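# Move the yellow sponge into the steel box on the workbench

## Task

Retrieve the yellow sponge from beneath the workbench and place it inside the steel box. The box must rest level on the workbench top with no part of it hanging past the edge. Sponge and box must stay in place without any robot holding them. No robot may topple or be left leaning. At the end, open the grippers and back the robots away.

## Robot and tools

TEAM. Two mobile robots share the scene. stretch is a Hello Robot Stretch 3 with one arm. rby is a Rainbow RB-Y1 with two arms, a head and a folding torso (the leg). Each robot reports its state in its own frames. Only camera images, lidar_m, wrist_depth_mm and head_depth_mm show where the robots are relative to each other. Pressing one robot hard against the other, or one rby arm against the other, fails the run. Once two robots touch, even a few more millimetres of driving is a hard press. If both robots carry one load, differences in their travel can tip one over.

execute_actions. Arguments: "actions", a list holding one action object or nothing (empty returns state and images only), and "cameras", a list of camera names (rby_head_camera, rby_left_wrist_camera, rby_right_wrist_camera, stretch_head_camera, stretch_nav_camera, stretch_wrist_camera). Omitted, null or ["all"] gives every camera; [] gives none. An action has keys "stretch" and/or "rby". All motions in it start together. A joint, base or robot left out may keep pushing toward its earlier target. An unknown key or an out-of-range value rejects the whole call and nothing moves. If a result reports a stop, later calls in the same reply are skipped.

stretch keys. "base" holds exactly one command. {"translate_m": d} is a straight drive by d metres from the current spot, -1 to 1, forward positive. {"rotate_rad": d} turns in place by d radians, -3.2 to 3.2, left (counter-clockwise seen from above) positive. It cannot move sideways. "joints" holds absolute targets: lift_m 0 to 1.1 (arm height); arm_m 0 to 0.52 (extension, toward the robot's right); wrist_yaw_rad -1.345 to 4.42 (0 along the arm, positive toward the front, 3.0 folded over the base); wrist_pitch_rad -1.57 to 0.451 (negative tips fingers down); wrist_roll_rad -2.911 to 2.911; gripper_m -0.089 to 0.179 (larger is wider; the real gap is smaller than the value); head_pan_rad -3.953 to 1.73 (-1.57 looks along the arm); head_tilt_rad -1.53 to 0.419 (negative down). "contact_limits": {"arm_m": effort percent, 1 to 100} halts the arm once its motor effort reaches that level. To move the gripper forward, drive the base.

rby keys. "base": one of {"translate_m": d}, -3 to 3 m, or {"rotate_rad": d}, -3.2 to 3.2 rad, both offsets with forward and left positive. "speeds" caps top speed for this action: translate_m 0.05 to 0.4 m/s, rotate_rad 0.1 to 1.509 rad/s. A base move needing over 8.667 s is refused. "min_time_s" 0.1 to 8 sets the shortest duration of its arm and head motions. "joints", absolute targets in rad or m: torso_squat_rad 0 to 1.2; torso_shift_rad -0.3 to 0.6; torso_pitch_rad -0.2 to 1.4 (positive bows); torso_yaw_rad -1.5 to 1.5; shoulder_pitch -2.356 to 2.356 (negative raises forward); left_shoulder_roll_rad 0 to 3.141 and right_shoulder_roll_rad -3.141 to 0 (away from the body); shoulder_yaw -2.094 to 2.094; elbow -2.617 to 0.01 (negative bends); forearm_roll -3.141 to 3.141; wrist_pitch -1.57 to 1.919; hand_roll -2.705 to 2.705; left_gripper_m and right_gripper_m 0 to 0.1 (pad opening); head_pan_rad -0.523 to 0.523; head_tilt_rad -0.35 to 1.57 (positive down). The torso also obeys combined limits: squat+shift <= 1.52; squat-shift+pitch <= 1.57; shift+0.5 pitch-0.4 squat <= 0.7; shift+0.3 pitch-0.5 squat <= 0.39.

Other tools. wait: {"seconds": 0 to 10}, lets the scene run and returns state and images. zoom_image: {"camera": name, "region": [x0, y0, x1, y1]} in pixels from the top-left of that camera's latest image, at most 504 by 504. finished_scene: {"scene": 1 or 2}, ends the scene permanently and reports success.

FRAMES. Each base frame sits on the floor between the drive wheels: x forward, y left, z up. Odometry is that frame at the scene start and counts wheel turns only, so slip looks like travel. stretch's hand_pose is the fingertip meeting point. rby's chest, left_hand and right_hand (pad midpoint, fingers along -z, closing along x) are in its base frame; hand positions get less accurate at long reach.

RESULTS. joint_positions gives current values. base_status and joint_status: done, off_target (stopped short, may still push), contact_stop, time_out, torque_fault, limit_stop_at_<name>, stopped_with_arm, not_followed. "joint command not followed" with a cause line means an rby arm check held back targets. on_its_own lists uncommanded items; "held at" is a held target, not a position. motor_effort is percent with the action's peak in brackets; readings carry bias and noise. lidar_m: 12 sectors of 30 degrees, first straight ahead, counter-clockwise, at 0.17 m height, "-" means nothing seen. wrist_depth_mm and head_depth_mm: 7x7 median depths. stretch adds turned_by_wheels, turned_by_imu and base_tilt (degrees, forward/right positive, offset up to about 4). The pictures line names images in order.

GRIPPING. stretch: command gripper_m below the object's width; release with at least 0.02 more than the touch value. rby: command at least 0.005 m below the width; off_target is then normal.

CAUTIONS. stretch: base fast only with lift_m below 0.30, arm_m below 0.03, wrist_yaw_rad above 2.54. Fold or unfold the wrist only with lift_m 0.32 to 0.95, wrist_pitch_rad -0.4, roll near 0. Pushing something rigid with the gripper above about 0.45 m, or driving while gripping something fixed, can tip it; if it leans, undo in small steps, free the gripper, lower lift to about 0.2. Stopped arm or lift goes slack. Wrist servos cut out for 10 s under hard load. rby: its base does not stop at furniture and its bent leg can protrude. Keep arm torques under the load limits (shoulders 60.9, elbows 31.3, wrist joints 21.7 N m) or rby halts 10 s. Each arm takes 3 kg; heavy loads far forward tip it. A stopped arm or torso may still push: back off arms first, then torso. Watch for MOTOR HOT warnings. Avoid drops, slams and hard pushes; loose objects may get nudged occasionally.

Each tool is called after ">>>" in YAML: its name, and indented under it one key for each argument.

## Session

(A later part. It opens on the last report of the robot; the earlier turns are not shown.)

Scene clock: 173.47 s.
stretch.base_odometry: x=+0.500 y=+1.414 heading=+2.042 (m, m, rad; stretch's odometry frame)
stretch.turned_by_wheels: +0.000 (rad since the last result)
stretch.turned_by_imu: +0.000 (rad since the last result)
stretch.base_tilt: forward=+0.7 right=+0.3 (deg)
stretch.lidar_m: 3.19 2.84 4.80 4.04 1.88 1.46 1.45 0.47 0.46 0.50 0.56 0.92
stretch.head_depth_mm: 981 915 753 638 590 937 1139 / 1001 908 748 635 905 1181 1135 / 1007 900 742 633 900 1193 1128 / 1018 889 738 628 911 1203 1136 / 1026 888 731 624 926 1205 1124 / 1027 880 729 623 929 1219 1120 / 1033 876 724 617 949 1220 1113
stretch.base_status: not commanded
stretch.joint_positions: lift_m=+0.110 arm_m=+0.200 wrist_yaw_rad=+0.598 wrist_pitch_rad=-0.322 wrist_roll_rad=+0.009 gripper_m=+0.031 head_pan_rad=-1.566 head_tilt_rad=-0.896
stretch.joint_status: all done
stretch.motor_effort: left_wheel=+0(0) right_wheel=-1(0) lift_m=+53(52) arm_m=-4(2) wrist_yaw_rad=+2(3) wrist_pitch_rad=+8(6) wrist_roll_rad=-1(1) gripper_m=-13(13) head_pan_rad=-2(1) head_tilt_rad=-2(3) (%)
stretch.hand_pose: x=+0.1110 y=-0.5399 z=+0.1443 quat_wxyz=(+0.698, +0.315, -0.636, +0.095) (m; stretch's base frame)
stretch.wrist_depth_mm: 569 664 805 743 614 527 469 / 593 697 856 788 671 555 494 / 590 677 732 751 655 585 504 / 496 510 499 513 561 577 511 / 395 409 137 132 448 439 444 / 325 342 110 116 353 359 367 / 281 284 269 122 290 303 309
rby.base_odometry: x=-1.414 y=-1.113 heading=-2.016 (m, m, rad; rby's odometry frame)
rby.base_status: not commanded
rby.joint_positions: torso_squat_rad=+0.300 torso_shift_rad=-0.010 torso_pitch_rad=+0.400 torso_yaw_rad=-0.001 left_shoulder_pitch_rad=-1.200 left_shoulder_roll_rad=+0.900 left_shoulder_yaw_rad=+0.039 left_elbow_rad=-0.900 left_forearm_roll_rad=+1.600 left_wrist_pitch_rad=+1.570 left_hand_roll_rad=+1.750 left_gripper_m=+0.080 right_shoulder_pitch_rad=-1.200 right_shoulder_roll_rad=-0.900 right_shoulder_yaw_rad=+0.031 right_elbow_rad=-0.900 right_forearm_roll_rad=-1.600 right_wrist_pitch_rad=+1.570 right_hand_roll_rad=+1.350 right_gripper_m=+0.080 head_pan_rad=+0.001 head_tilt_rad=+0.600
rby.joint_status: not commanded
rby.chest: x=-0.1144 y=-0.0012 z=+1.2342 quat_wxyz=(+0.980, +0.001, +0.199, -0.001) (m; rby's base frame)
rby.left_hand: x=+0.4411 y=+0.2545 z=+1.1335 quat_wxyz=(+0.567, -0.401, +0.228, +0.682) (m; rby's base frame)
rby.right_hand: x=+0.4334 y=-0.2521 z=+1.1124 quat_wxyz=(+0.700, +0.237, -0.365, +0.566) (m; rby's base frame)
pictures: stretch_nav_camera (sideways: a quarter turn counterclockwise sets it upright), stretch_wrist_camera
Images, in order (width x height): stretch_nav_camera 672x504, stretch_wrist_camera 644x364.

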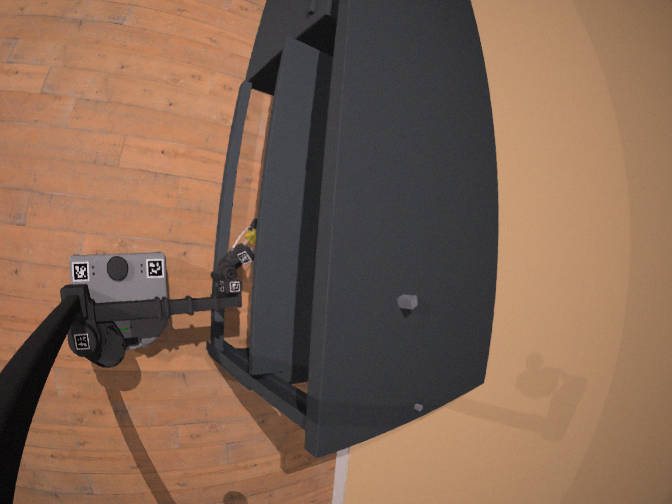

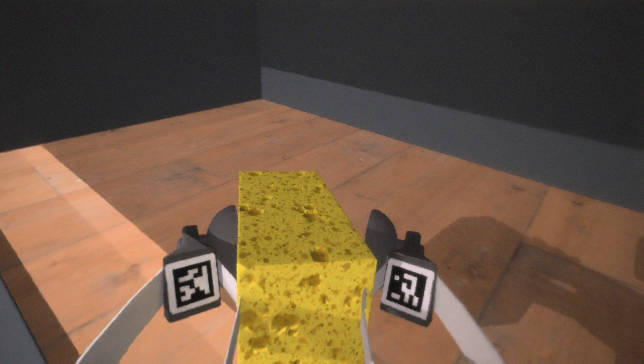

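>>> execute_actions:
  actions:
    - {"stretch":{"joints":{"arm_m":0.0,"wrist_yaw_rad":1.5,"wrist_pitch_rad":-0.05}},"rby":{"joints":{"left_shoulder_pitch_rad":-0.7,"right_shoulder_pitch_rad":-0.7,"left_elbow_rad":-1.2,"right_elbow_rad":-1.2,"left_shoulder_roll_rad":0.8,"right_shoulder_roll_rad":-0.8}}}
  cameras: ["rby_head_camera","stretch_nav_camera","stretch_wrist_camera"]

Scene clock: 176.77 s.
stretch.base_odometry: x=+0.500 y=+1.414 heading=+2.042 (m, m, rad; stretch's odometry frame)
stretch.turned_by_wheels: +0.000 (rad since the last result)
stretch.turned_by_imu: +0.000 (rad since the last result)
stretch.base_tilt: forward=+0.7 right=+0.2 (deg)
stretch.lidar_m: 3.19 2.85 4.85 4.05 1.88 1.46 1.45 0.47 0.46 1.06 1.06 0.23
stretch.head_depth_mm: 978 915 749 638 588 936 1146 / 995 904 744 637 902 1173 1140 / 1015 901 745 633 902 1195 1149 / 1015 892 735 627 908 1203 1161 / 1029 887 730 625 921 1214 1132 / 1032 880 724 620 932 1215 1122 / 1037 871 724 618 949 1218 1110
stretch.base_status: not commanded
stretch.joint_positions: lift_m=+0.110 arm_m=+0.000 wrist_yaw_rad=+1.499 wrist_pitch_rad=-0.075 wrist_roll_rad=+0.009 gripper_m=+0.031 head_pan_rad=-1.566 head_tilt_rad=-0.896
stretch.joint_status: all done
stretch.motor_effort: left_wheel=+0(0) right_wheel=-1(1) lift_m=+52(52) arm_m=-4(2) wrist_yaw_rad=+1(3) wrist_pitch_rad=+9(8) wrist_roll_rad=-1(1) gripper_m=-13(13) head_pan_rad=-1(1) head_tilt_rad=-3(3) (%)
stretch.hand_pose: x=+0.2317 y=-0.1636 z=+0.2052 quat_wxyz=(+0.533, +0.503, -0.501, +0.460) (m; stretch's base frame)
stretch.wrist_depth_mm: - - - - - 606 510 / - - - - - 680 686 / - - - - - 724 709 / - - 954 - 982 748 745 / 684 708 137 132 738 762 770 / 490 527 110 116 541 495 559 / 394 401 368 122 411 401 416
rby.base_odometry: x=-1.414 y=-1.113 heading=-2.016 (m, m, rad; rby's odometry frame)
rby.base_status: not commanded
rby.joint_positions: torso_squat_rad=+0.300 torso_shift_rad=-0.010 torso_pitch_rad=+0.400 torso_yaw_rad=-0.001 left_shoulder_pitch_rad=-0.700 left_shoulder_roll_rad=+0.800 left_shoulder_yaw_rad=+0.039 left_elbow_rad=-1.200 left_forearm_roll_rad=+1.600 left_wrist_pitch_rad=+1.570 left_hand_roll_rad=+1.750 left_gripper_m=+0.080 right_shoulder_pitch_rad=-0.700 right_shoulder_roll_rad=-0.800 right_shoulder_yaw_rad=+0.031 right_elbow_rad=-1.200 right_forearm_roll_rad=-1.600 right_wrist_pitch_rad=+1.570 right_hand_roll_rad=+1.350 right_gripper_m=+0.080 head_pan_rad=+0.001 head_tilt_rad=+0.600
rby.joint_status: all done
rby.chest: x=-0.1143 y=-0.0012 z=+1.2342 quat_wxyz=(+0.980, +0.001, +0.199, -0.001) (m; rby's base frame)
rby.left_hand: x=+0.3079 y=+0.2506 z=+0.9605 quat_wxyz=(+0.566, -0.284, +0.308, +0.710) (m; rby's base frame)
rby.right_hand: x=+0.2921 y=-0.2435 z=+0.9431 quat_wxyz=(+0.719, +0.325, -0.247, +0.563) (m; rby's base frame)
pictures: rby_head_camera, stretch_nav_camera (sideways: a quarter turn counterclockwise sets it upright), stretch_wrist_camera
Images, in order (width x height): rby_head_camera 896x504, stretch_nav_camera 672x504, stretch_wrist_camera 644x364.

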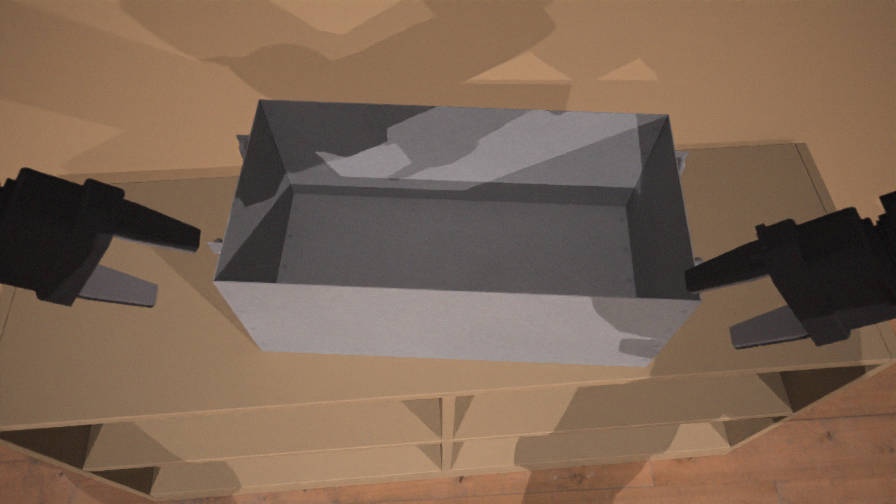

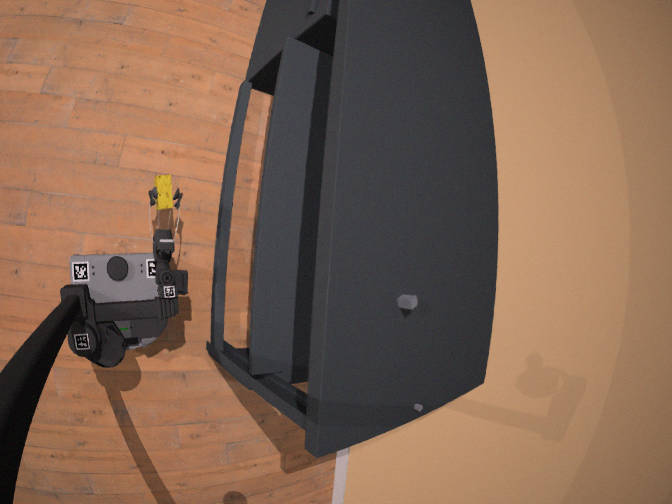

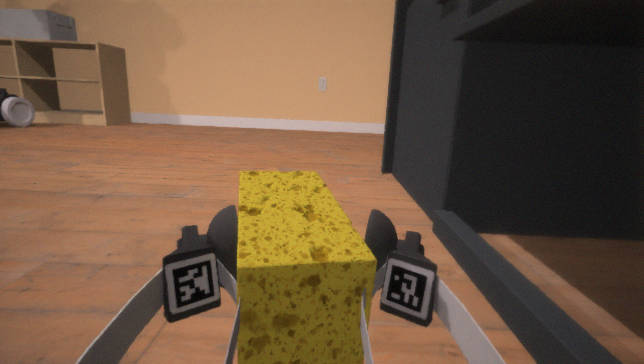

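>>> execute_actions:
  actions:
    - {"rby":{"joints":{"left_shoulder_roll_rad":0.95,"right_shoulder_roll_rad":-0.97,"left_hand_roll_rad":1.9,"right_hand_roll_rad":1.25}}}
  cameras: []

>>> execute_actions:
  actions:
    - {"rby":{"base":{"translate_m":0.08},"joints":{"torso_squat_rad":0.85}}}
  cameras: ["rby_head_camera","rby_left_wrist_camera","rby_right_wrist_camera"]

Scene clock: 178.40 s.
stretch.base_odometry: x=+0.500 y=+1.414 heading=+2.042 (m, m, rad; stretch's odometry frame)
stretch.turned_by_wheels: +0.000 (rad since the last result)
stretch.turned_by_imu: +0.000 (rad since the last result)
stretch.base_tilt: forward=+0.5 right=+0.4 (deg)
stretch.lidar_m: 3.19 2.85 4.83 4.01 1.89 1.46 1.45 0.48 0.46 1.06 1.06 0.23
stretch.head_depth_mm: 981 915 750 637 592 934 1143 / 1000 913 747 636 903 1177 1128 / 1013 902 742 631 901 1188 1140 / 1015 890 738 628 916 1204 1156 / 1026 887 732 623 919 1217 1145 / 1031 883 727 621 931 1217 1119 / 1038 873 722 619 953 1217 1116
stretch.base_status: not commanded
stretch.joint_positions: lift_m=+0.110 arm_m=+0.000 wrist_yaw_rad=+1.499 wrist_pitch_rad=-0.075 wrist_roll_rad=+0.009 gripper_m=+0.031 head_pan_rad=-1.566 head_tilt_rad=-0.896
stretch.joint_status: not commanded
stretch.motor_effort: left_wheel=+0(0) right_wheel=-1(1) lift_m=+52(53) arm_m=-4(4) wrist_yaw_rad=+0(0) wrist_pitch_rad=+9(9) wrist_roll_rad=-1(0) gripper_m=-14(14) head_pan_rad=-2(1) head_tilt_rad=-3(3) (%)
stretch.hand_pose: x=+0.2317 y=-0.1636 z=+0.2052 quat_wxyz=(+0.533, +0.503, -0.501, +0.460) (m; stretch's base frame)
stretch.wrist_depth_mm: - - - - - 603 513 / - - - - - 688 687 / - - - - - 726 716 / - - - - 961 765 760 / 677 702 137 133 739 781 763 / 502 538 111 116 542 493 563 / 397 401 374 123 411 404 417
rby.base_odometry: x=-1.414 y=-1.113 heading=-2.016 (m, m, rad; rby's odometry frame)
rby.base_status: not commanded
rby.joint_positions: torso_squat_rad=+0.300 torso_shift_rad=-0.010 torso_pitch_rad=+0.400 torso_yaw_rad=-0.001 left_shoulder_pitch_rad=-0.700 left_shoulder_roll_rad=+0.950 left_shoulder_yaw_rad=+0.039 left_elbow_rad=-1.200 left_forearm_roll_rad=+1.600 left_wrist_pitch_rad=+1.570 left_hand_roll_rad=+1.900 left_gripper_m=+0.080 right_shoulder_pitch_rad=-0.700 right_shoulder_roll_rad=-0.970 right_shoulder_yaw_rad=+0.031 right_elbow_rad=-1.200 right_forearm_roll_rad=-1.600 right_wrist_pitch_rad=+1.570 right_hand_roll_rad=+1.250 right_gripper_m=+0.080 head_pan_rad=+0.001 head_tilt_rad=+0.600
rby.joint_status: all done
rby.chest: x=-0.1143 y=-0.0012 z=+1.2342 quat_wxyz=(+0.980, +0.001, +0.199, -0.001) (m; rby's base frame)
rby.left_hand: x=+0.3166 y=+0.3135 z=+0.9828 quat_wxyz=(+0.519, -0.242, +0.261, +0.777) (m; rby's base frame)
rby.right_hand: x=+0.3026 y=-0.3169 z=+0.9668 quat_wxyz=(+0.777, +0.261, -0.209, +0.533) (m; rby's base frame)
pictures: none
No camera images: the call's "cameras" was empty. Leave "cameras" out to get every camera's image.

Scene clock: 180.87 s.
stretch.base_odometry: x=+0.500 y=+1.414 heading=+2.042 (m, m, rad; stretch's odometry frame)
stretch.turned_by_wheels: +0.000 (rad since the last result)
stretch.turned_by_imu: +0.000 (rad since the last result)
stretch.base_tilt: forward=+0.6 right=+0.4 (deg)
stretch.lidar_m: 3.20 2.90 4.83 4.02 1.88 1.46 1.45 0.48 0.46 1.06 1.06 0.23
stretch.head_depth_mm: 981 914 750 637 590 936 1139 / 1000 911 748 633 903 1183 1127 / 1014 897 742 631 897 1188 1144 / 1015 893 738 628 908 1210 1161 / 1026 888 733 625 923 1204 1149 / 1029 878 727 622 938 1214 1119 / 1036 875 723 619 950 1225 1118
stretch.base_status: not commanded
stretch.joint_positions: lift_m=+0.110 arm_m=+0.000 wrist_yaw_rad=+1.499 wrist_pitch_rad=-0.075 wrist_roll_rad=+0.009 gripper_m=+0.031 head_pan_rad=-1.566 head_tilt_rad=-0.896
stretch.joint_status: not commanded
stretch.motor_effort: left_wheel=+0(0) right_wheel=-1(1) lift_m=+53(52) arm_m=-3(3) wrist_yaw_rad=+1(0) wrist_pitch_rad=+9(9) wrist_roll_rad=-1(1) gripper_m=-14(14) head_pan_rad=-1(1) head_tilt_rad=-2(3) (%)
stretch.hand_pose: x=+0.2317 y=-0.1636 z=+0.2052 quat_wxyz=(+0.533, +0.503, -0.501, +0.460) (m; stretch's base frame)
stretch.wrist_depth_mm: - - - - - 609 524 / - - - - - 681 699 / - - - - - 722 729 / - - - - 960 750 740 / 675 690 137 132 733 759 734 / 506 524 111 116 547 494 560 / 392 403 371 122 411 405 425
rby.base_odometry: x=-1.448 y=-1.185 heading=-2.016 (m, m, rad; rby's odometry frame)
rby.base_status: done
rby.joint_positions: torso_squat_rad=+0.768 torso_shift_rad=-0.012 torso_pitch_rad=+0.394 torso_yaw_rad=-0.003 left_shoulder_pitch_rad=-0.700 left_shoulder_roll_rad=+0.950 left_shoulder_yaw_rad=+0.039 left_elbow_rad=-1.200 left_forearm_roll_rad=+1.600 left_wrist_pitch_rad=+1.570 left_hand_roll_rad=+1.900 left_gripper_m=+0.080 right_shoulder_pitch_rad=-0.704 right_shoulder_roll_rad=-0.975 right_shoulder_yaw_rad=+0.027 right_elbow_rad=-1.201 right_forearm_roll_rad=-1.602 right_wrist_pitch_rad=+1.570 right_hand_roll_rad=+1.250 right_gripper_m=+0.081 head_pan_rad=+0.001 head_tilt_rad=+0.600
rby.joint_status: torso_squat_rad contact_stop (moved +0.468 of +0.550)
rby.on_its_own: torso_squat_rad is held at +0.768, not at your +0.850, since a contact_stop
rby.chest: x=-0.1154 y=-0.0009 z=+1.0697 quat_wxyz=(+0.981, +0.000, +0.196, -0.001) (m; rby's base frame)
rby.left_hand: x=+0.3174 y=+0.3129 z=+0.8205 quat_wxyz=(+0.520, -0.244, +0.260, +0.776) (m; rby's base frame)
rby.right_hand: x=+0.3054 y=-0.3187 z=+0.8092 quat_wxyz=(+0.777, +0.256, -0.215, +0.534) (m; rby's base frame)
pictures: rby_head_camera, rby_left_wrist_camera, rby_right_wrist_camera
Images, in order (width x height): rby_head_camera 896x504, rby_left_wrist_camera 644x364, rby_right_wrist_camera 644x364.

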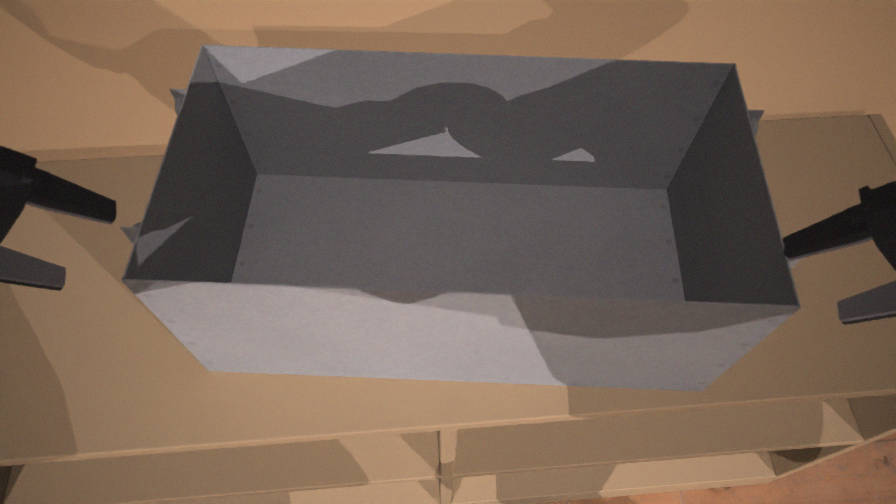

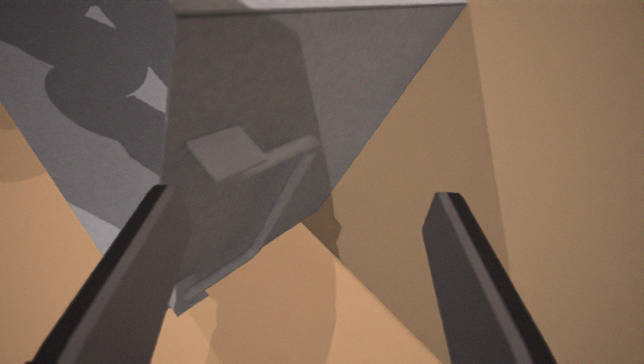

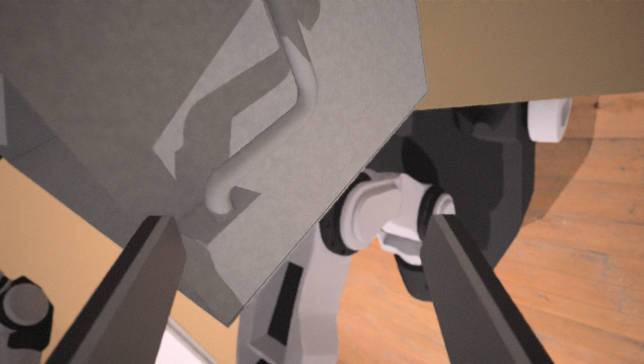

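>>> execute_actions:
  actions:
    - {"rby":{"joints":{"torso_squat_rad":0.7,"left_shoulder_pitch_rad":-0.95,"right_shoulder_pitch_rad":-0.95,"left_elbow_rad":-0.95,"right_elbow_rad":-0.95,"right_shoulder_roll_rad":-1.0}}}
  cameras: ["rby_head_camera"]

Scene clock: 182.23 s.
stretch.base_odometry: x=+0.500 y=+1.414 heading=+2.042 (m, m, rad; stretch's odometry frame)
stretch.turned_by_wheels: +0.000 (rad since the last result)
stretch.turned_by_imu: +0.000 (rad since the last result)
stretch.base_tilt: forward=+0.6 right=+0.2 (deg)
stretch.lidar_m: 3.18 2.90 4.81 4.01 1.88 1.46 1.45 0.47 0.46 1.06 1.06 0.23
stretch.head_depth_mm: 982 917 752 638 589 934 1141 / 999 907 748 635 903 1177 1136 / 1013 899 743 629 901 1190 1152 / 1012 892 735 628 908 1207 1162 / 1027 893 731 623 919 1209 1141 / 1036 879 728 622 940 1216 1118 / 1037 874 725 619 948 1220 1114
stretch.base_status: not commanded
stretch.joint_positions: lift_m=+0.110 arm_m=+0.000 wrist_yaw_rad=+1.499 wrist_pitch_rad=-0.075 wrist_roll_rad=+0.009 gripper_m=+0.031 head_pan_rad=-1.566 head_tilt_rad=-0.896
stretch.joint_status: not commanded
stretch.motor_effort: left_wheel=+0(0) right_wheel=-1(1) lift_m=+52(52) arm_m=-3(3) wrist_yaw_rad=+0(1) wrist_pitch_rad=+9(9) wrist_roll_rad=-1(1) gripper_m=-14(14) head_pan_rad=-1(2) head_tilt_rad=-3(3) (%)
stretch.hand_pose: x=+0.2317 y=-0.1636 z=+0.2052 quat_wxyz=(+0.533, +0.503, -0.501, +0.460) (m; stretch's base frame)
stretch.wrist_depth_mm: - - - - - 615 511 / - - - - - 690 699 / - - - - - 715 718 / - - 978 - 980 747 726 / 671 686 137 132 729 756 754 / 491 525 111 115 541 494 563 / 393 400 370 123 411 407 418
rby.base_odometry: x=-1.448 y=-1.185 heading=-2.015 (m, m, rad; rby's odometry frame)
rby.base_status: not commanded
rby.joint_positions: torso_squat_rad=+0.700 torso_shift_rad=-0.012 torso_pitch_rad=+0.396 torso_yaw_rad=-0.002 left_shoulder_pitch_rad=-0.950 left_shoulder_roll_rad=+0.950 left_shoulder_yaw_rad=+0.039 left_elbow_rad=-0.950 left_forearm_roll_rad=+1.600 left_wrist_pitch_rad=+1.570 left_hand_roll_rad=+1.900 left_gripper_m=+0.080 right_shoulder_pitch_rad=-0.950 right_shoulder_roll_rad=-1.000 right_shoulder_yaw_rad=+0.031 right_elbow_rad=-0.950 right_forearm_roll_rad=-1.600 right_wrist_pitch_rad=+1.570 right_hand_roll_rad=+1.250 right_gripper_m=+0.080 head_pan_rad=+0.001 head_tilt_rad=+0.600
rby.joint_status: all done
rby.chest: x=-0.1149 y=-0.0010 z=+1.1014 quat_wxyz=(+0.980, +0.001, +0.197, -0.001) (m; rby's base frame)
rby.left_hand: x=+0.3861 y=+0.3153 z=+0.9074 quat_wxyz=(+0.478, -0.304, +0.257, +0.783) (m; rby's base frame)
rby.right_hand: x=+0.3756 y=-0.3362 z=+0.8983 quat_wxyz=(+0.795, +0.236, -0.271, +0.489) (m; rby's base frame)
pictures: rby_head_camera
Images, in order (width x height): rby_head_camera 896x504.

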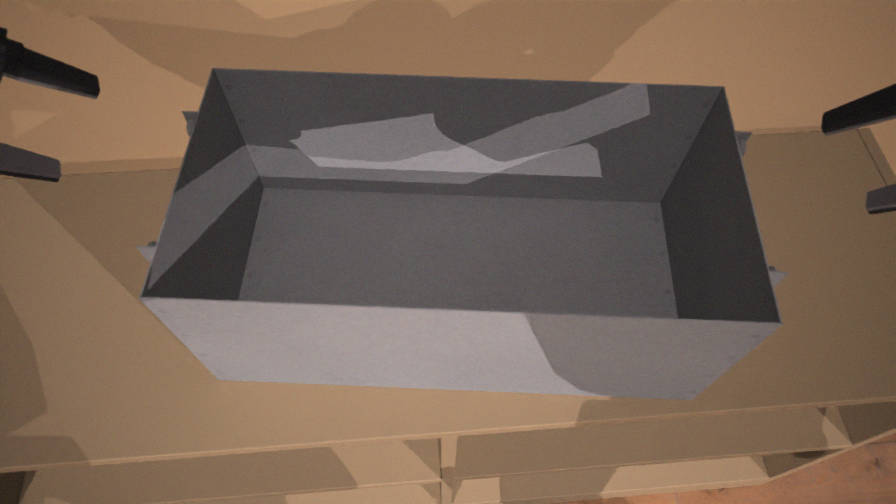

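>>> execute_actions:
  actions:
    - {"rby":{"joints":{"torso_squat_rad":1.0}}}
  cameras: ["rby_head_camera","rby_left_wrist_camera","rby_right_wrist_camera"]

Scene clock: 184.23 s.
stretch.base_odometry: x=+0.500 y=+1.414 heading=+2.042 (m, m, rad; stretch's odometry frame)
stretch.turned_by_wheels: +0.000 (rad since the last result)
stretch.turned_by_imu: +0.000 (rad since the last result)
stretch.base_tilt: forward=+0.6 right=+0.3 (deg)
stretch.lidar_m: 3.19 2.90 4.85 4.00 1.88 1.46 1.45 0.47 0.46 1.06 1.06 0.23
stretch.head_depth_mm: 978 912 752 639 588 938 1136 / 997 911 747 634 906 1178 1133 / 1013 904 743 631 904 1194 1146 / 1015 894 735 627 909 1209 1158 / 1024 888 733 624 922 1213 1136 / 1030 882 727 620 931 1222 1119 / 1040 875 725 620 951 1220 1113
stretch.base_status: not commanded
stretch.joint_positions: lift_m=+0.110 arm_m=+0.000 wrist_yaw_rad=+1.499 wrist_pitch_rad=-0.075 wrist_roll_rad=+0.009 gripper_m=+0.031 head_pan_rad=-1.566 head_tilt_rad=-0.896
stretch.joint_status: not commanded
stretch.motor_effort: left_wheel=+0(0) right_wheel=-1(1) lift_m=+52(52) arm_m=-3(3) wrist_yaw_rad=+1(1) wrist_pitch_rad=+9(8) wrist_roll_rad=-1(1) gripper_m=-13(14) head_pan_rad=-1(1) head_tilt_rad=-2(2) (%)
stretch.hand_pose: x=+0.2317 y=-0.1636 z=+0.2052 quat_wxyz=(+0.533, +0.503, -0.501, +0.460) (m; stretch's base frame)
stretch.wrist_depth_mm: - - - - - 600 526 / - - - - - 685 681 / - - - - - 718 708 / - - - - 992 747 764 / 660 693 137 133 727 744 755 / 502 533 110 115 540 486 566 / 398 400 374 123 409 414 418
rby.base_odometry: x=-1.448 y=-1.185 heading=-2.015 (m, m, rad; rby's odometry frame)
rby.base_status: not commanded
rby.joint_positions: torso_squat_rad=+1.000 torso_shift_rad=-0.012 torso_pitch_rad=+0.396 torso_yaw_rad=-0.002 left_shoulder_pitch_rad=-0.950 left_shoulder_roll_rad=+0.950 left_shoulder_yaw_rad=+0.039 left_elbow_rad=-0.950 left_forearm_roll_rad=+1.600 left_wrist_pitch_rad=+1.570 left_hand_roll_rad=+1.900 left_gripper_m=+0.080 right_shoulder_pitch_rad=-0.950 right_shoulder_roll_rad=-1.000 right_shoulder_yaw_rad=+0.031 right_elbow_rad=-0.950 right_forearm_roll_rad=-1.600 right_wrist_pitch_rad=+1.570 right_hand_roll_rad=+1.250 right_gripper_m=+0.080 head_pan_rad=+0.001 head_tilt_rad=+0.600
rby.joint_status: all done
rby.chest: x=-0.1131 y=-0.0008 z=+0.9442 quat_wxyz=(+0.980, +0.001, +0.197, -0.001) (m; rby's base frame)
rby.left_hand: x=+0.3880 y=+0.3155 z=+0.7501 quat_wxyz=(+0.478, -0.304, +0.257, +0.783) (m; rby's base frame)
rby.right_hand: x=+0.3774 y=-0.3360 z=+0.7410 quat_wxyz=(+0.795, +0.236, -0.271, +0.489) (m; rby's base frame)
pictures: rby_head_camera, rby_left_wrist_camera, rby_right_wrist_camera
Images, in order (width x height): rby_head_camera 896x504, rby_left_wrist_camera 644x364, rby_right_wrist_camera 644x364.

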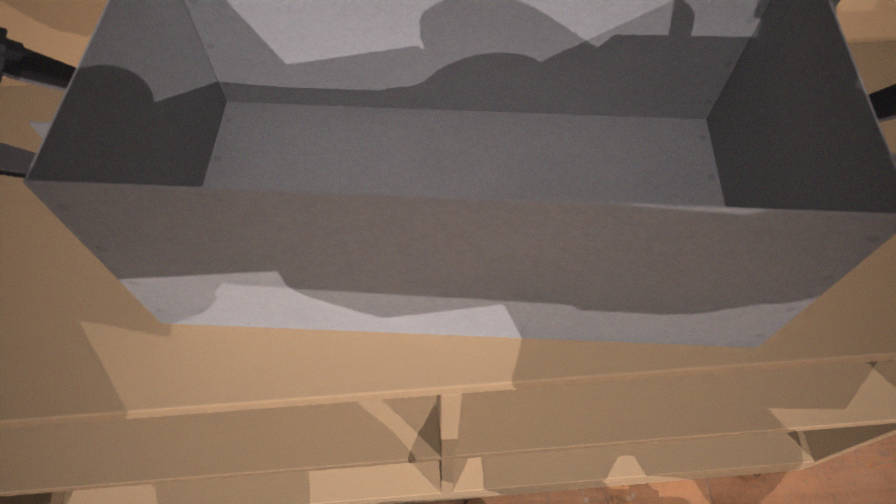

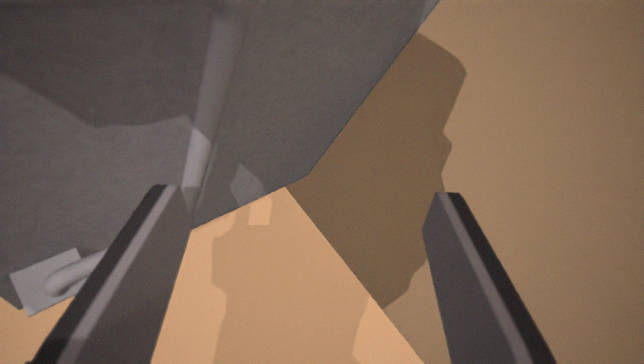

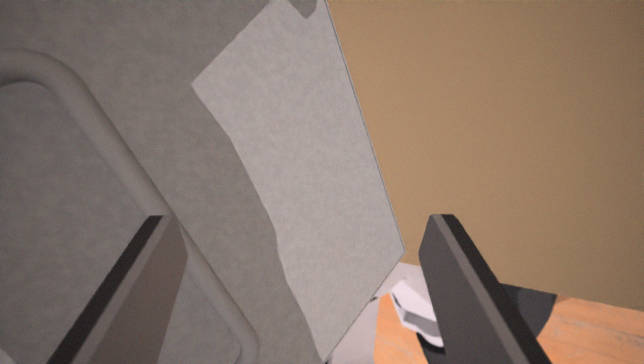

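>>> execute_actions:
  actions:
    - {"rby":{"joints":{"torso_squat_rad":0.93}}}
  cameras: ["rby_left_wrist_camera","rby_right_wrist_camera"]

>>> execute_actions:
  actions:
    - {"rby":{"joints":{"left_shoulder_roll_rad":0.87,"right_shoulder_roll_rad":-0.9}}}
  cameras: ["rby_left_wrist_camera","rby_right_wrist_camera"]

Scene clock: 186.03 s.
stretch.base_odometry: x=+0.500 y=+1.414 heading=+2.042 (m, m, rad; stretch's odometry frame)
stretch.turned_by_wheels: +0.000 (rad since the last result)
stretch.turned_by_imu: +0.000 (rad since the last result)
stretch.base_tilt: forward=+0.4 right=+0.2 (deg)
stretch.lidar_m: 3.19 2.90 4.84 4.03 1.88 1.46 1.45 0.47 0.46 1.06 1.06 0.23
stretch.head_depth_mm: 981 915 750 639 591 934 1137 / 995 911 746 634 903 1167 1139 / 1014 901 744 631 901 1187 1142 / 1018 892 736 625 911 1201 1157 / 1026 890 732 622 921 1222 1140 / 1031 878 730 623 939 1212 1114 / 1040 870 723 616 949 1218 1107
stretch.base_status: not commanded
stretch.joint_positions: lift_m=+0.110 arm_m=+0.000 wrist_yaw_rad=+1.499 wrist_pitch_rad=-0.075 wrist_roll_rad=+0.009 gripper_m=+0.031 head_pan_rad=-1.566 head_tilt_rad=-0.896
stretch.joint_status: not commanded
stretch.motor_effort: left_wheel=+0(0) right_wheel=-1(1) lift_m=+53(52) arm_m=-3(3) wrist_yaw_rad=+1(2) wrist_pitch_rad=+9(9) wrist_roll_rad=+0(1) gripper_m=-13(15) head_pan_rad=-2(1) head_tilt_rad=-2(2) (%)
stretch.hand_pose: x=+0.2317 y=-0.1636 z=+0.2052 quat_wxyz=(+0.533, +0.503, -0.501, +0.460) (m; stretch's base frame)
stretch.wrist_depth_mm: - - - - - 605 516 / - - - - - 693 689 / - - - - - 721 723 / - - 998 - 971 743 732 / 684 700 137 132 724 774 735 / 496 543 110 116 543 487 564 / 395 397 370 123 412 405 424
rby.base_odometry: x=-1.448 y=-1.185 heading=-2.015 (m, m, rad; rby's odometry frame)
rby.base_status: not commanded
rby.joint_positions: torso_squat_rad=+0.930 torso_shift_rad=-0.012 torso_pitch_rad=+0.396 torso_yaw_rad=-0.002 left_shoulder_pitch_rad=-0.950 left_shoulder_roll_rad=+0.950 left_shoulder_yaw_rad=+0.039 left_elbow_rad=-0.950 left_forearm_roll_rad=+1.600 left_wrist_pitch_rad=+1.570 left_hand_roll_rad=+1.900 left_gripper_m=+0.080 right_shoulder_pitch_rad=-0.950 right_shoulder_roll_rad=-1.000 right_shoulder_yaw_rad=+0.031 right_elbow_rad=-0.950 right_forearm_roll_rad=-1.600 right_wrist_pitch_rad=+1.570 right_hand_roll_rad=+1.250 right_gripper_m=+0.080 head_pan_rad=+0.001 head_tilt_rad=+0.600
rby.joint_status: all done
rby.chest: x=-0.1136 y=-0.0009 z=+0.9845 quat_wxyz=(+0.980, +0.001, +0.197, -0.001) (m; rby's base frame)
rby.left_hand: x=+0.3875 y=+0.3154 z=+0.7905 quat_wxyz=(+0.478, -0.304, +0.257, +0.783) (m; rby's base frame)
rby.right_hand: x=+0.3770 y=-0.3361 z=+0.7813 quat_wxyz=(+0.795, +0.236, -0.271, +0.489) (m; rby's base frame)
pictures: rby_left_wrist_camera, rby_right_wrist_camera
Images, in order (width x height): rby_left_wrist_camera 644x364, rby_right_wrist_camera 644x364.

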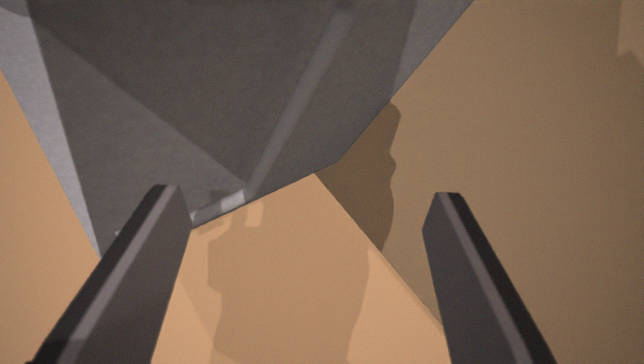

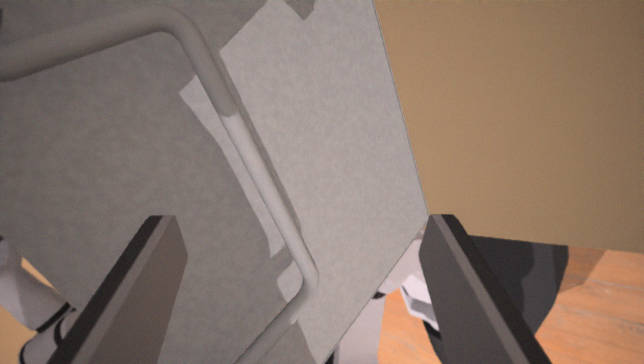

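Scene clock: 196.30 s.
TORQUE FAULT: rby's left_shoulder_roll_rad and right_shoulder_roll_rad reached their load limits. rby stopped for 10 seconds, dropped its targets and accepts commands again. The stops added 9.3 s to the call and to motion_time.
stretch.base_odometry: x=+0.500 y=+1.414 heading=+2.042 (m, m, rad; stretch's odometry frame)
stretch.turned_by_wheels: +0.000 (rad since the last result)
stretch.turned_by_imu: +0.002 (rad since the last result)
stretch.base_tilt: forward=+0.6 right=+0.4 (deg)
stretch.lidar_m: 3.19 2.90 4.83 4.05 1.88 1.46 1.45 0.47 0.46 1.06 1.06 0.23
stretch.head_depth_mm: 985 914 753 638 591 938 1139 / 999 908 749 636 903 1181 1139 / 1012 905 742 633 901 1187 1146 / 1017 892 736 627 914 1200 1163 / 1024 882 732 621 923 1216 1143 / 1036 877 730 623 930 1221 1117 / 1037 875 723 620 954 1221 1117
stretch.base_status: not commanded
stretch.joint_positions: lift_m=+0.110 arm_m=+0.000 wrist_yaw_rad=+1.499 wrist_pitch_rad=-0.075 wrist_roll_rad=+0.009 gripper_m=+0.031 head_pan_rad=-1.566 head_tilt_rad=-0.896
stretch.joint_status: not commanded
stretch.motor_effort: left_wheel=+0(0) right_wheel=-1(1) lift_m=+52(52) arm_m=-3(4) wrist_yaw_rad=+1(1) wrist_pitch_rad=+9(9) wrist_roll_rad=-1(0) gripper_m=-14(13) head_pan_rad=-1(2) head_tilt_rad=-3(2) (%)
stretch.hand_pose: x=+0.2317 y=-0.1636 z=+0.2052 quat_wxyz=(+0.533, +0.503, -0.501, +0.460) (m; stretch's base frame)
stretch.wrist_depth_mm: - - - - - 603 519 / - - - - - 696 678 / - - - - - 732 734 / - - - - 970 759 730 / 675 695 138 132 741 771 778 / 490 528 110 115 544 500 563 / 390 400 376 123 410 407 418
rby.base_odometry: x=-1.448 y=-1.185 heading=-2.015 (m, m, rad; rby's odometry frame)
rby.base_status: not commanded
rby.joint_positions: torso_squat_rad=+0.930 torso_shift_rad=-0.012 torso_pitch_rad=+0.395 torso_yaw_rad=-0.003 left_shoulder_pitch_rad=-0.949 left_shoulder_roll_rad=+0.897 left_shoulder_yaw_rad=+0.045 left_elbow_rad=-0.946 left_forearm_roll_rad=+1.598 left_wrist_pitch_rad=+1.568 left_hand_roll_rad=+1.900 left_gripper_m=+0.079 right_shoulder_pitch_rad=-0.948 right_shoulder_roll_rad=-0.949 right_shoulder_yaw_rad=+0.026 right_elbow_rad=-0.945 right_forearm_roll_rad=-1.597 right_wrist_pitch_rad=+1.568 right_hand_roll_rad=+1.250 right_gripper_m=+0.079 head_pan_rad=+0.001 head_tilt_rad=+0.600
rby.joint_status: left_shoulder_roll_rad torque_fault (moved -0.053 of -0.080); right_shoulder_roll_rad contact_stop (moved +0.051 of +0.100)
rby.on_its_own: left_shoulder_roll_rad is held at +0.890, not at your +0.870, since a torque_fault; right_shoulder_roll_rad is held at -0.941, not at your -0.900, since a contact_stop
rby.chest: x=-0.1138 y=-0.0009 z=+0.9845 quat_wxyz=(+0.981, +0.001, +0.196, -0.001) (m; rby's base frame)
rby.left_hand: x=+0.3863 y=+0.2931 z=+0.7799 quat_wxyz=(+0.476, -0.307, +0.281, +0.775) (m; rby's base frame)
rby.right_hand: x=+0.3757 y=-0.3152 z=+0.7699 quat_wxyz=(+0.787, +0.258, -0.274, +0.488) (m; rby's base frame)
pictures: rby_left_wrist_camera, rby_right_wrist_camera
Images, in order (width x height): rby_left_wrist_camera 644x364, rby_right_wrist_camera 644x364.

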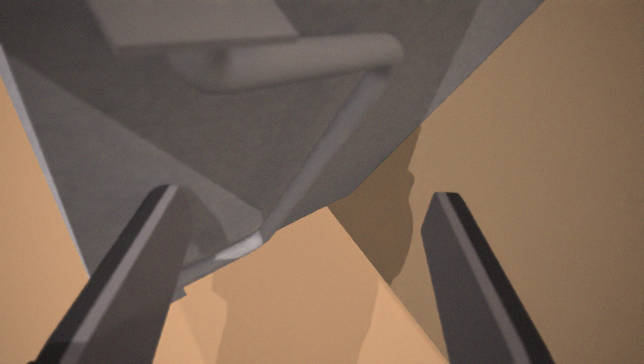

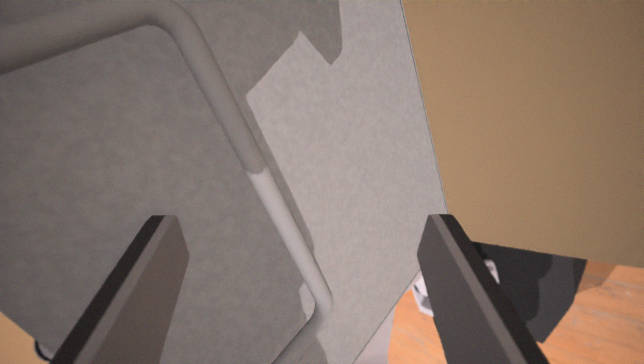

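>>> execute_actions:
  actions:
    - {"rby":{"joints":{"left_shoulder_roll_rad":0.915,"right_shoulder_roll_rad":-0.965}}}
  cameras: []

>>> execute_actions:
  actions:
    - {"rby":{"joints":{"left_gripper_m":0.0,"right_gripper_m":0.0}}}
  cameras: ["rby_left_wrist_camera","rby_right_wrist_camera","rby_head_camera"]

Scene clock: 197.37 s.
stretch.base_odometry: x=+0.500 y=+1.414 heading=+2.042 (m, m, rad; stretch's odometry frame)
stretch.turned_by_wheels: +0.000 (rad since the last result)
stretch.turned_by_imu: +0.000 (rad since the last result)
stretch.base_tilt: forward=+0.7 right=+0.3 (deg)
stretch.lidar_m: 3.19 2.90 4.82 4.01 1.88 1.46 1.45 0.47 0.46 1.06 1.06 0.23
stretch.head_depth_mm: 983 912 749 636 591 939 1137 / 995 907 749 636 903 1173 1140 / 1014 901 744 632 900 1181 1150 / 1014 891 736 626 913 1202 1165 / 1024 888 732 626 922 1212 1137 / 1034 882 730 620 935 1224 1120 / 1039 872 724 618 945 1218 1114
stretch.base_status: not commanded
stretch.joint_positions: lift_m=+0.110 arm_m=+0.000 wrist_yaw_rad=+1.499 wrist_pitch_rad=-0.075 wrist_roll_rad=+0.009 gripper_m=+0.031 head_pan_rad=-1.566 head_tilt_rad=-0.896
stretch.joint_status: not commanded
stretch.motor_effort: left_wheel=+0(0) right_wheel=+0(1) lift_m=+53(52) arm_m=-3(3) wrist_yaw_rad=+0(0) wrist_pitch_rad=+9(8) wrist_roll_rad=+0(1) gripper_m=-13(14) head_pan_rad=-1(2) head_tilt_rad=-3(3) (%)
stretch.hand_pose: x=+0.2317 y=-0.1636 z=+0.2052 quat_wxyz=(+0.533, +0.503, -0.501, +0.460) (m; stretch's base frame)
stretch.wrist_depth_mm: - - - - - 603 519 / - - - - - 705 697 / - - - - - 713 722 / - - - - 973 726 733 / 671 679 138 132 731 752 748 / 495 524 111 115 543 490 565 / 393 403 374 123 416 403 421
rby.base_odometry: x=-1.448 y=-1.185 heading=-2.015 (m, m, rad; rby's odometry frame)
rby.base_status: not commanded
rby.joint_positions: torso_squat_rad=+0.930 torso_shift_rad=-0.012 torso_pitch_rad=+0.396 torso_yaw_rad=-0.002 left_shoulder_pitch_rad=-0.949 left_shoulder_roll_rad=+0.915 left_shoulder_yaw_rad=+0.043 left_elbow_rad=-0.948 left_forearm_roll_rad=+1.599 left_wrist_pitch_rad=+1.569 left_hand_roll_rad=+1.900 left_gripper_m=+0.080 right_shoulder_pitch_rad=-0.948 right_shoulder_roll_rad=-0.965 right_shoulder_yaw_rad=+0.028 right_elbow_rad=-0.947 right_forearm_roll_rad=-1.598 right_wrist_pitch_rad=+1.569 right_hand_roll_rad=+1.250 right_gripper_m=+0.080 head_pan_rad=+0.001 head_tilt_rad=+0.600
rby.joint_status: all done
rby.chest: x=-0.1135 y=-0.0009 z=+0.9845 quat_wxyz=(+0.980, +0.001, +0.197, -0.001) (m; rby's base frame)
rby.left_hand: x=+0.3868 y=+0.3009 z=+0.7833 quat_wxyz=(+0.477, -0.306, +0.273, +0.778) (m; rby's base frame)
rby.right_hand: x=+0.3761 y=-0.3217 z=+0.7732 quat_wxyz=(+0.790, +0.251, -0.273, +0.489) (m; rby's base frame)
pictures: none
No camera images: the call's "cameras" was empty. Leave "cameras" out to get every camera's image.

Scene clock: 198.67 s.
stretch.base_odometry: x=+0.500 y=+1.414 heading=+2.042 (m, m, rad; stretch's odometry frame)
stretch.turned_by_wheels: +0.000 (rad since the last result)
stretch.turned_by_imu: +0.000 (rad since the last result)
stretch.base_tilt: forward=+0.6 right=+0.2 (deg)
stretch.lidar_m: 3.19 2.90 4.84 4.04 1.89 1.46 1.45 0.47 0.46 1.06 1.06 0.23
stretch.head_depth_mm: 983 913 751 637 591 931 1141 / 995 905 747 636 901 1179 1135 / 1015 901 743 632 900 1194 1155 / 1016 894 736 630 912 1206 1159 / 1021 884 730 625 923 1208 1137 / 1036 880 727 622 939 1208 1118 / 1039 871 721 619 948 1217 1112
stretch.base_status: not commanded
stretch.joint_positions: lift_m=+0.110 arm_m=+0.000 wrist_yaw_rad=+1.499 wrist_pitch_rad=-0.075 wrist_roll_rad=+0.009 gripper_m=+0.031 head_pan_rad=-1.566 head_tilt_rad=-0.896
stretch.joint_status: not commanded
stretch.motor_effort: left_wheel=+0(0) right_wheel=-1(1) lift_m=+53(52) arm_m=-3(3) wrist_yaw_rad=+1(1) wrist_pitch_rad=+9(9) wrist_roll_rad=+0(1) gripper_m=-14(13) head_pan_rad=-2(1) head_tilt_rad=-3(3) (%)
stretch.hand_pose: x=+0.2317 y=-0.1636 z=+0.2052 quat_wxyz=(+0.533, +0.503, -0.501, +0.460) (m; stretch's base frame)
stretch.wrist_depth_mm: - - - - - 602 522 / - - - - - 705 688 / - - - - - 728 713 / - - 1000 - 982 736 741 / 676 682 137 133 746 754 760 / 496 526 110 116 551 490 560 / 397 401 373 123 411 405 418
rby.base_odometry: x=-1.448 y=-1.185 heading=-2.015 (m, m, rad; rby's odometry frame)
rby.base_status: not commanded
rby.joint_positions: torso_squat_rad=+0.930 torso_shift_rad=-0.012 torso_pitch_rad=+0.396 torso_yaw_rad=-0.002 left_shoulder_pitch_rad=-0.949 left_shoulder_roll_rad=+0.915 left_shoulder_yaw_rad=+0.043 left_elbow_rad=-0.948 left_forearm_roll_rad=+1.599 left_wrist_pitch_rad=+1.569 left_hand_roll_rad=+1.900 left_gripper_m=+0.000 right_shoulder_pitch_rad=-0.948 right_shoulder_roll_rad=-0.965 right_shoulder_yaw_rad=+0.028 right_elbow_rad=-0.947 right_forearm_roll_rad=-1.598 right_wrist_pitch_rad=+1.569 right_hand_roll_rad=+1.250 right_gripper_m=+0.000 head_pan_rad=+0.001 head_tilt_rad=+0.600
rby.joint_status: all done
rby.chest: x=-0.1135 y=-0.0009 z=+0.9845 quat_wxyz=(+0.980, +0.001, +0.197, -0.001) (m; rby's base frame)
rby.left_hand: x=+0.3868 y=+0.3009 z=+0.7833 quat_wxyz=(+0.477, -0.306, +0.273, +0.778) (m; rby's base frame)
rby.right_hand: x=+0.3761 y=-0.3217 z=+0.7732 quat_wxyz=(+0.790, +0.251, -0.273, +0.489) (m; rby's base frame)
pictures: rby_head_camera, rby_left_wrist_camera, rby_right_wrist_camera
Images, in order (width x height): rby_head_camera 896x504, rby_left_wrist_camera 644x364, rby_right_wrist_camera 644x364.

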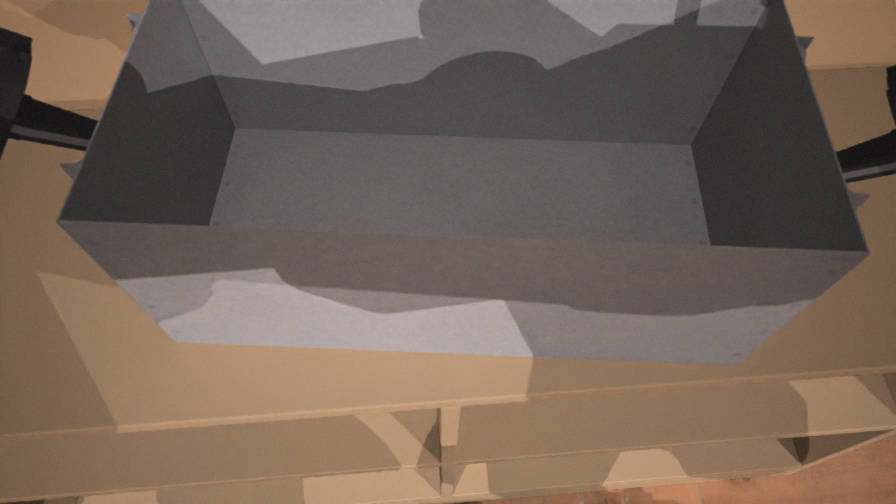

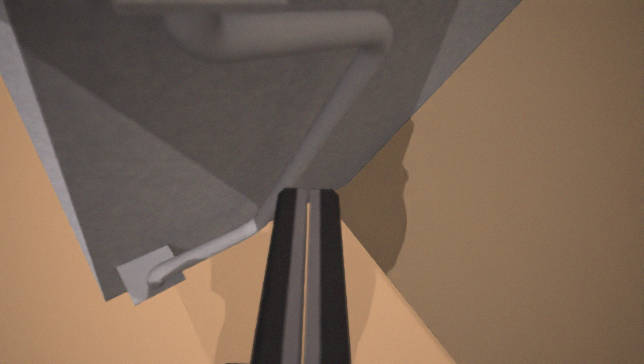

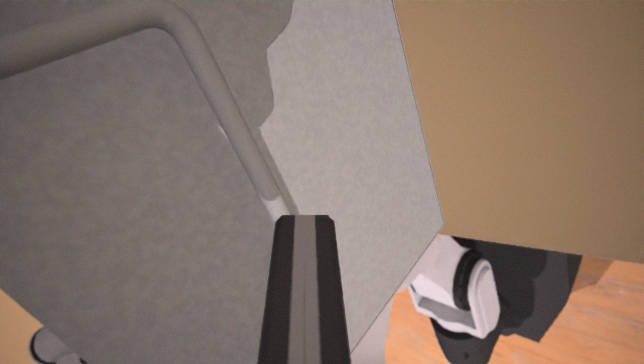

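>>> execute_actions:
  actions:
    - {"rby":{"joints":{"left_shoulder_roll_rad":1.15,"right_shoulder_roll_rad":-1.2,"left_gripper_m":0.06,"right_gripper_m":0.06}}}
  cameras: []

>>> execute_actions:
  actions:
    - {"rby":{"joints":{"left_forearm_roll_rad":2.3,"right_forearm_roll_rad":-2.35}}}
  cameras: ["rby_left_wrist_camera","rby_right_wrist_camera","rby_head_camera"]

Scene clock: 200.60 s.
stretch.base_odometry: x=+0.500 y=+1.414 heading=+2.042 (m, m, rad; stretch's odometry frame)
stretch.turned_by_wheels: +0.000 (rad since the last result)
stretch.turned_by_imu: +0.000 (rad since the last result)
stretch.base_tilt: forward=+0.7 right=+0.3 (deg)
stretch.lidar_m: 3.19 2.89 4.83 4.02 1.88 1.46 1.45 0.47 0.46 1.06 1.06 0.23
stretch.head_depth_mm: 981 908 750 637 590 937 1134 / 998 904 749 634 902 1177 1130 / 1017 898 742 633 898 1189 1149 / 1016 893 736 628 918 1208 1162 / 1022 888 734 625 921 1206 1138 / 1029 882 728 621 929 1216 1123 / 1038 870 724 616 949 1217 1107
stretch.base_status: not commanded
stretch.joint_positions: lift_m=+0.110 arm_m=+0.000 wrist_yaw_rad=+1.499 wrist_pitch_rad=-0.075 wrist_roll_rad=+0.009 gripper_m=+0.031 head_pan_rad=-1.566 head_tilt_rad=-0.896
stretch.joint_status: not commanded
stretch.motor_effort: left_wheel=+0(0) right_wheel=-1(1) lift_m=+52(52) arm_m=-3(3) wrist_yaw_rad=+1(2) wrist_pitch_rad=+9(9) wrist_roll_rad=+0(1) gripper_m=-12(15) head_pan_rad=-1(1) head_tilt_rad=-3(2) (%)
stretch.hand_pose: x=+0.2317 y=-0.1636 z=+0.2052 quat_wxyz=(+0.533, +0.503, -0.501, +0.460) (m; stretch's base frame)
stretch.wrist_depth_mm: - - - - - 591 512 / - - - - - 698 696 / - - - - - 720 703 / - - - - - 740 755 / 683 696 137 132 740 774 747 / 491 525 110 116 558 492 566 / 396 401 373 123 413 399 422
rby.base_odometry: x=-1.448 y=-1.185 heading=-2.015 (m, m, rad; rby's odometry frame)
rby.base_status: not commanded
rby.joint_positions: torso_squat_rad=+0.930 torso_shift_rad=-0.012 torso_pitch_rad=+0.396 torso_yaw_rad=-0.002 left_shoulder_pitch_rad=-0.950 left_shoulder_roll_rad=+1.150 left_shoulder_yaw_rad=+0.042 left_elbow_rad=-0.948 left_forearm_roll_rad=+1.599 left_wrist_pitch_rad=+1.569 left_hand_roll_rad=+1.900 left_gripper_m=+0.060 right_shoulder_pitch_rad=-0.948 right_shoulder_roll_rad=-1.200 right_shoulder_yaw_rad=+0.028 right_elbow_rad=-0.947 right_forearm_roll_rad=-1.598 right_wrist_pitch_rad=+1.569 right_hand_roll_rad=+1.250 right_gripper_m=+0.060 head_pan_rad=+0.001 head_tilt_rad=+0.600
rby.joint_status: all done
rby.chest: x=-0.1136 y=-0.0009 z=+0.9845 quat_wxyz=(+0.980, +0.001, +0.197, -0.001) (m; rby's base frame)
rby.left_hand: x=+0.3881 y=+0.4024 z=+0.8405 quat_wxyz=(+0.468, -0.298, +0.163, +0.816) (m; rby's base frame)
rby.right_hand: x=+0.3756 y=-0.4238 z=+0.8328 quat_wxyz=(+0.827, +0.141, -0.263, +0.476) (m; rby's base frame)
pictures: none
No camera images: the call's "cameras" was empty. Leave "cameras" out to get every camera's image.

Scene clock: 201.70 s.
stretch.base_odometry: x=+0.500 y=+1.414 heading=+2.042 (m, m, rad; stretch's odometry frame)
stretch.turned_by_wheels: +0.000 (rad since the last result)
stretch.turned_by_imu: +0.000 (rad since the last result)
stretch.base_tilt: forward=+0.6 right=+0.3 (deg)
stretch.lidar_m: 3.19 2.90 4.83 4.03 1.88 1.46 1.45 0.48 0.46 1.06 1.06 0.23
stretch.head_depth_mm: 978 914 753 639 591 938 1135 / 997 908 744 635 906 1181 1137 / 1007 902 740 633 900 1191 1142 / 1015 894 739 627 914 1203 1157 / 1028 891 733 624 925 1208 1135 / 1035 879 727 622 937 1218 1116 / 1040 878 722 620 951 1216 1106
stretch.base_status: not commanded
stretch.joint_positions: lift_m=+0.110 arm_m=+0.000 wrist_yaw_rad=+1.499 wrist_pitch_rad=-0.075 wrist_roll_rad=+0.009 gripper_m=+0.031 head_pan_rad=-1.566 head_tilt_rad=-0.896
stretch.joint_status: not commanded
stretch.motor_effort: left_wheel=+0(0) right_wheel=-1(1) lift_m=+53(52) arm_m=-3(3) wrist_yaw_rad=+0(1) wrist_pitch_rad=+9(9) wrist_roll_rad=-1(1) gripper_m=-14(13) head_pan_rad=-1(2) head_tilt_rad=-3(3) (%)
stretch.hand_pose: x=+0.2317 y=-0.1636 z=+0.2052 quat_wxyz=(+0.533, +0.503, -0.501, +0.460) (m; stretch's base frame)
stretch.wrist_depth_mm: - - - - - 604 515 / - - - - - 685 691 / - - - - - 713 706 / - - 980 - 961 751 735 / 668 686 137 133 742 753 752 / 499 519 110 117 533 488 561 / 397 402 373 123 411 401 421
rby.base_odometry: x=-1.448 y=-1.185 heading=-2.015 (m, m, rad; rby's odometry frame)
rby.base_status: not commanded
rby.joint_positions: torso_squat_rad=+0.930 torso_shift_rad=-0.012 torso_pitch_rad=+0.396 torso_yaw_rad=-0.002 left_shoulder_pitch_rad=-0.950 left_shoulder_roll_rad=+1.150 left_shoulder_yaw_rad=+0.042 left_elbow_rad=-0.948 left_forearm_roll_rad=+2.300 left_wrist_pitch_rad=+1.569 left_hand_roll_rad=+1.900 left_gripper_m=+0.060 right_shoulder_pitch_rad=-0.948 right_shoulder_roll_rad=-1.200 right_shoulder_yaw_rad=+0.028 right_elbow_rad=-0.947 right_forearm_roll_rad=-2.350 right_wrist_pitch_rad=+1.569 right_hand_roll_rad=+1.250 right_gripper_m=+0.060 head_pan_rad=+0.001 head_tilt_rad=+0.600
rby.joint_status: all done
rby.chest: x=-0.1135 y=-0.0009 z=+0.9845 quat_wxyz=(+0.980, +0.001, +0.197, -0.001) (m; rby's base frame)
rby.left_hand: x=+0.3826 y=+0.3136 z=+0.9716 quat_wxyz=(+0.420, -0.493, +0.396, +0.652) (m; rby's base frame)
rby.right_hand: x=+0.3753 y=-0.3221 z=+0.9682 quat_wxyz=(+0.662, +0.393, -0.477, +0.423) (m; rby's base frame)
pictures: rby_head_camera, rby_left_wrist_camera, rby_right_wrist_camera
Images, in order (width x height): rby_head_camera 896x504, rby_left_wrist_camera 644x364, rby_right_wrist_camera 644x364.

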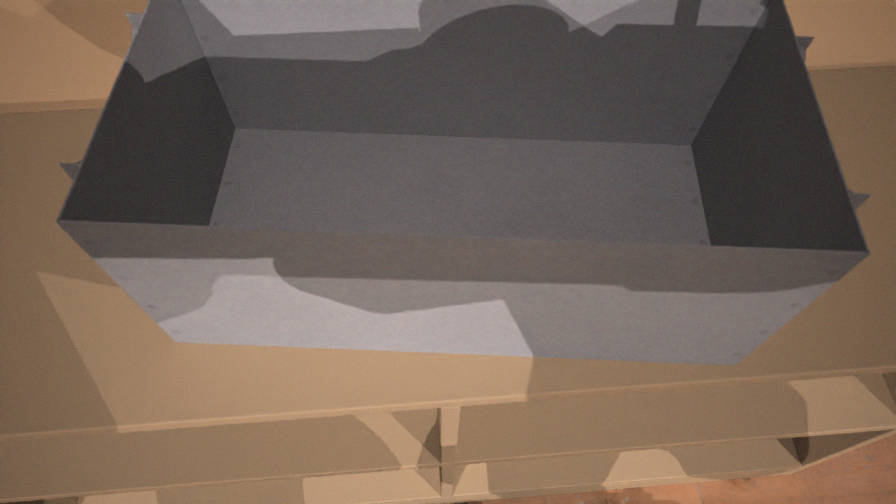

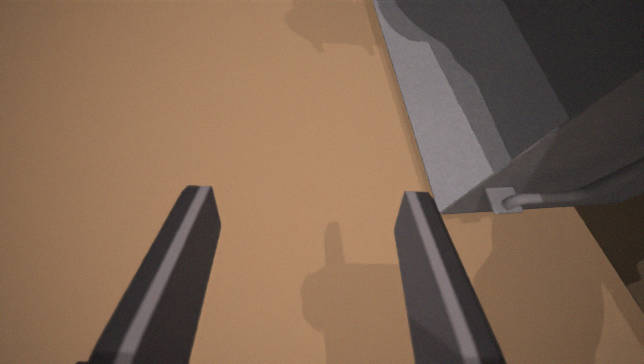

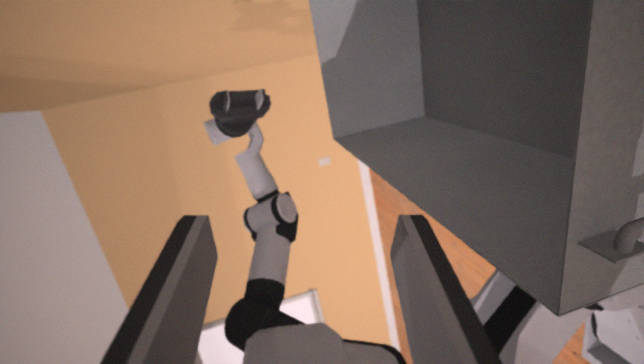

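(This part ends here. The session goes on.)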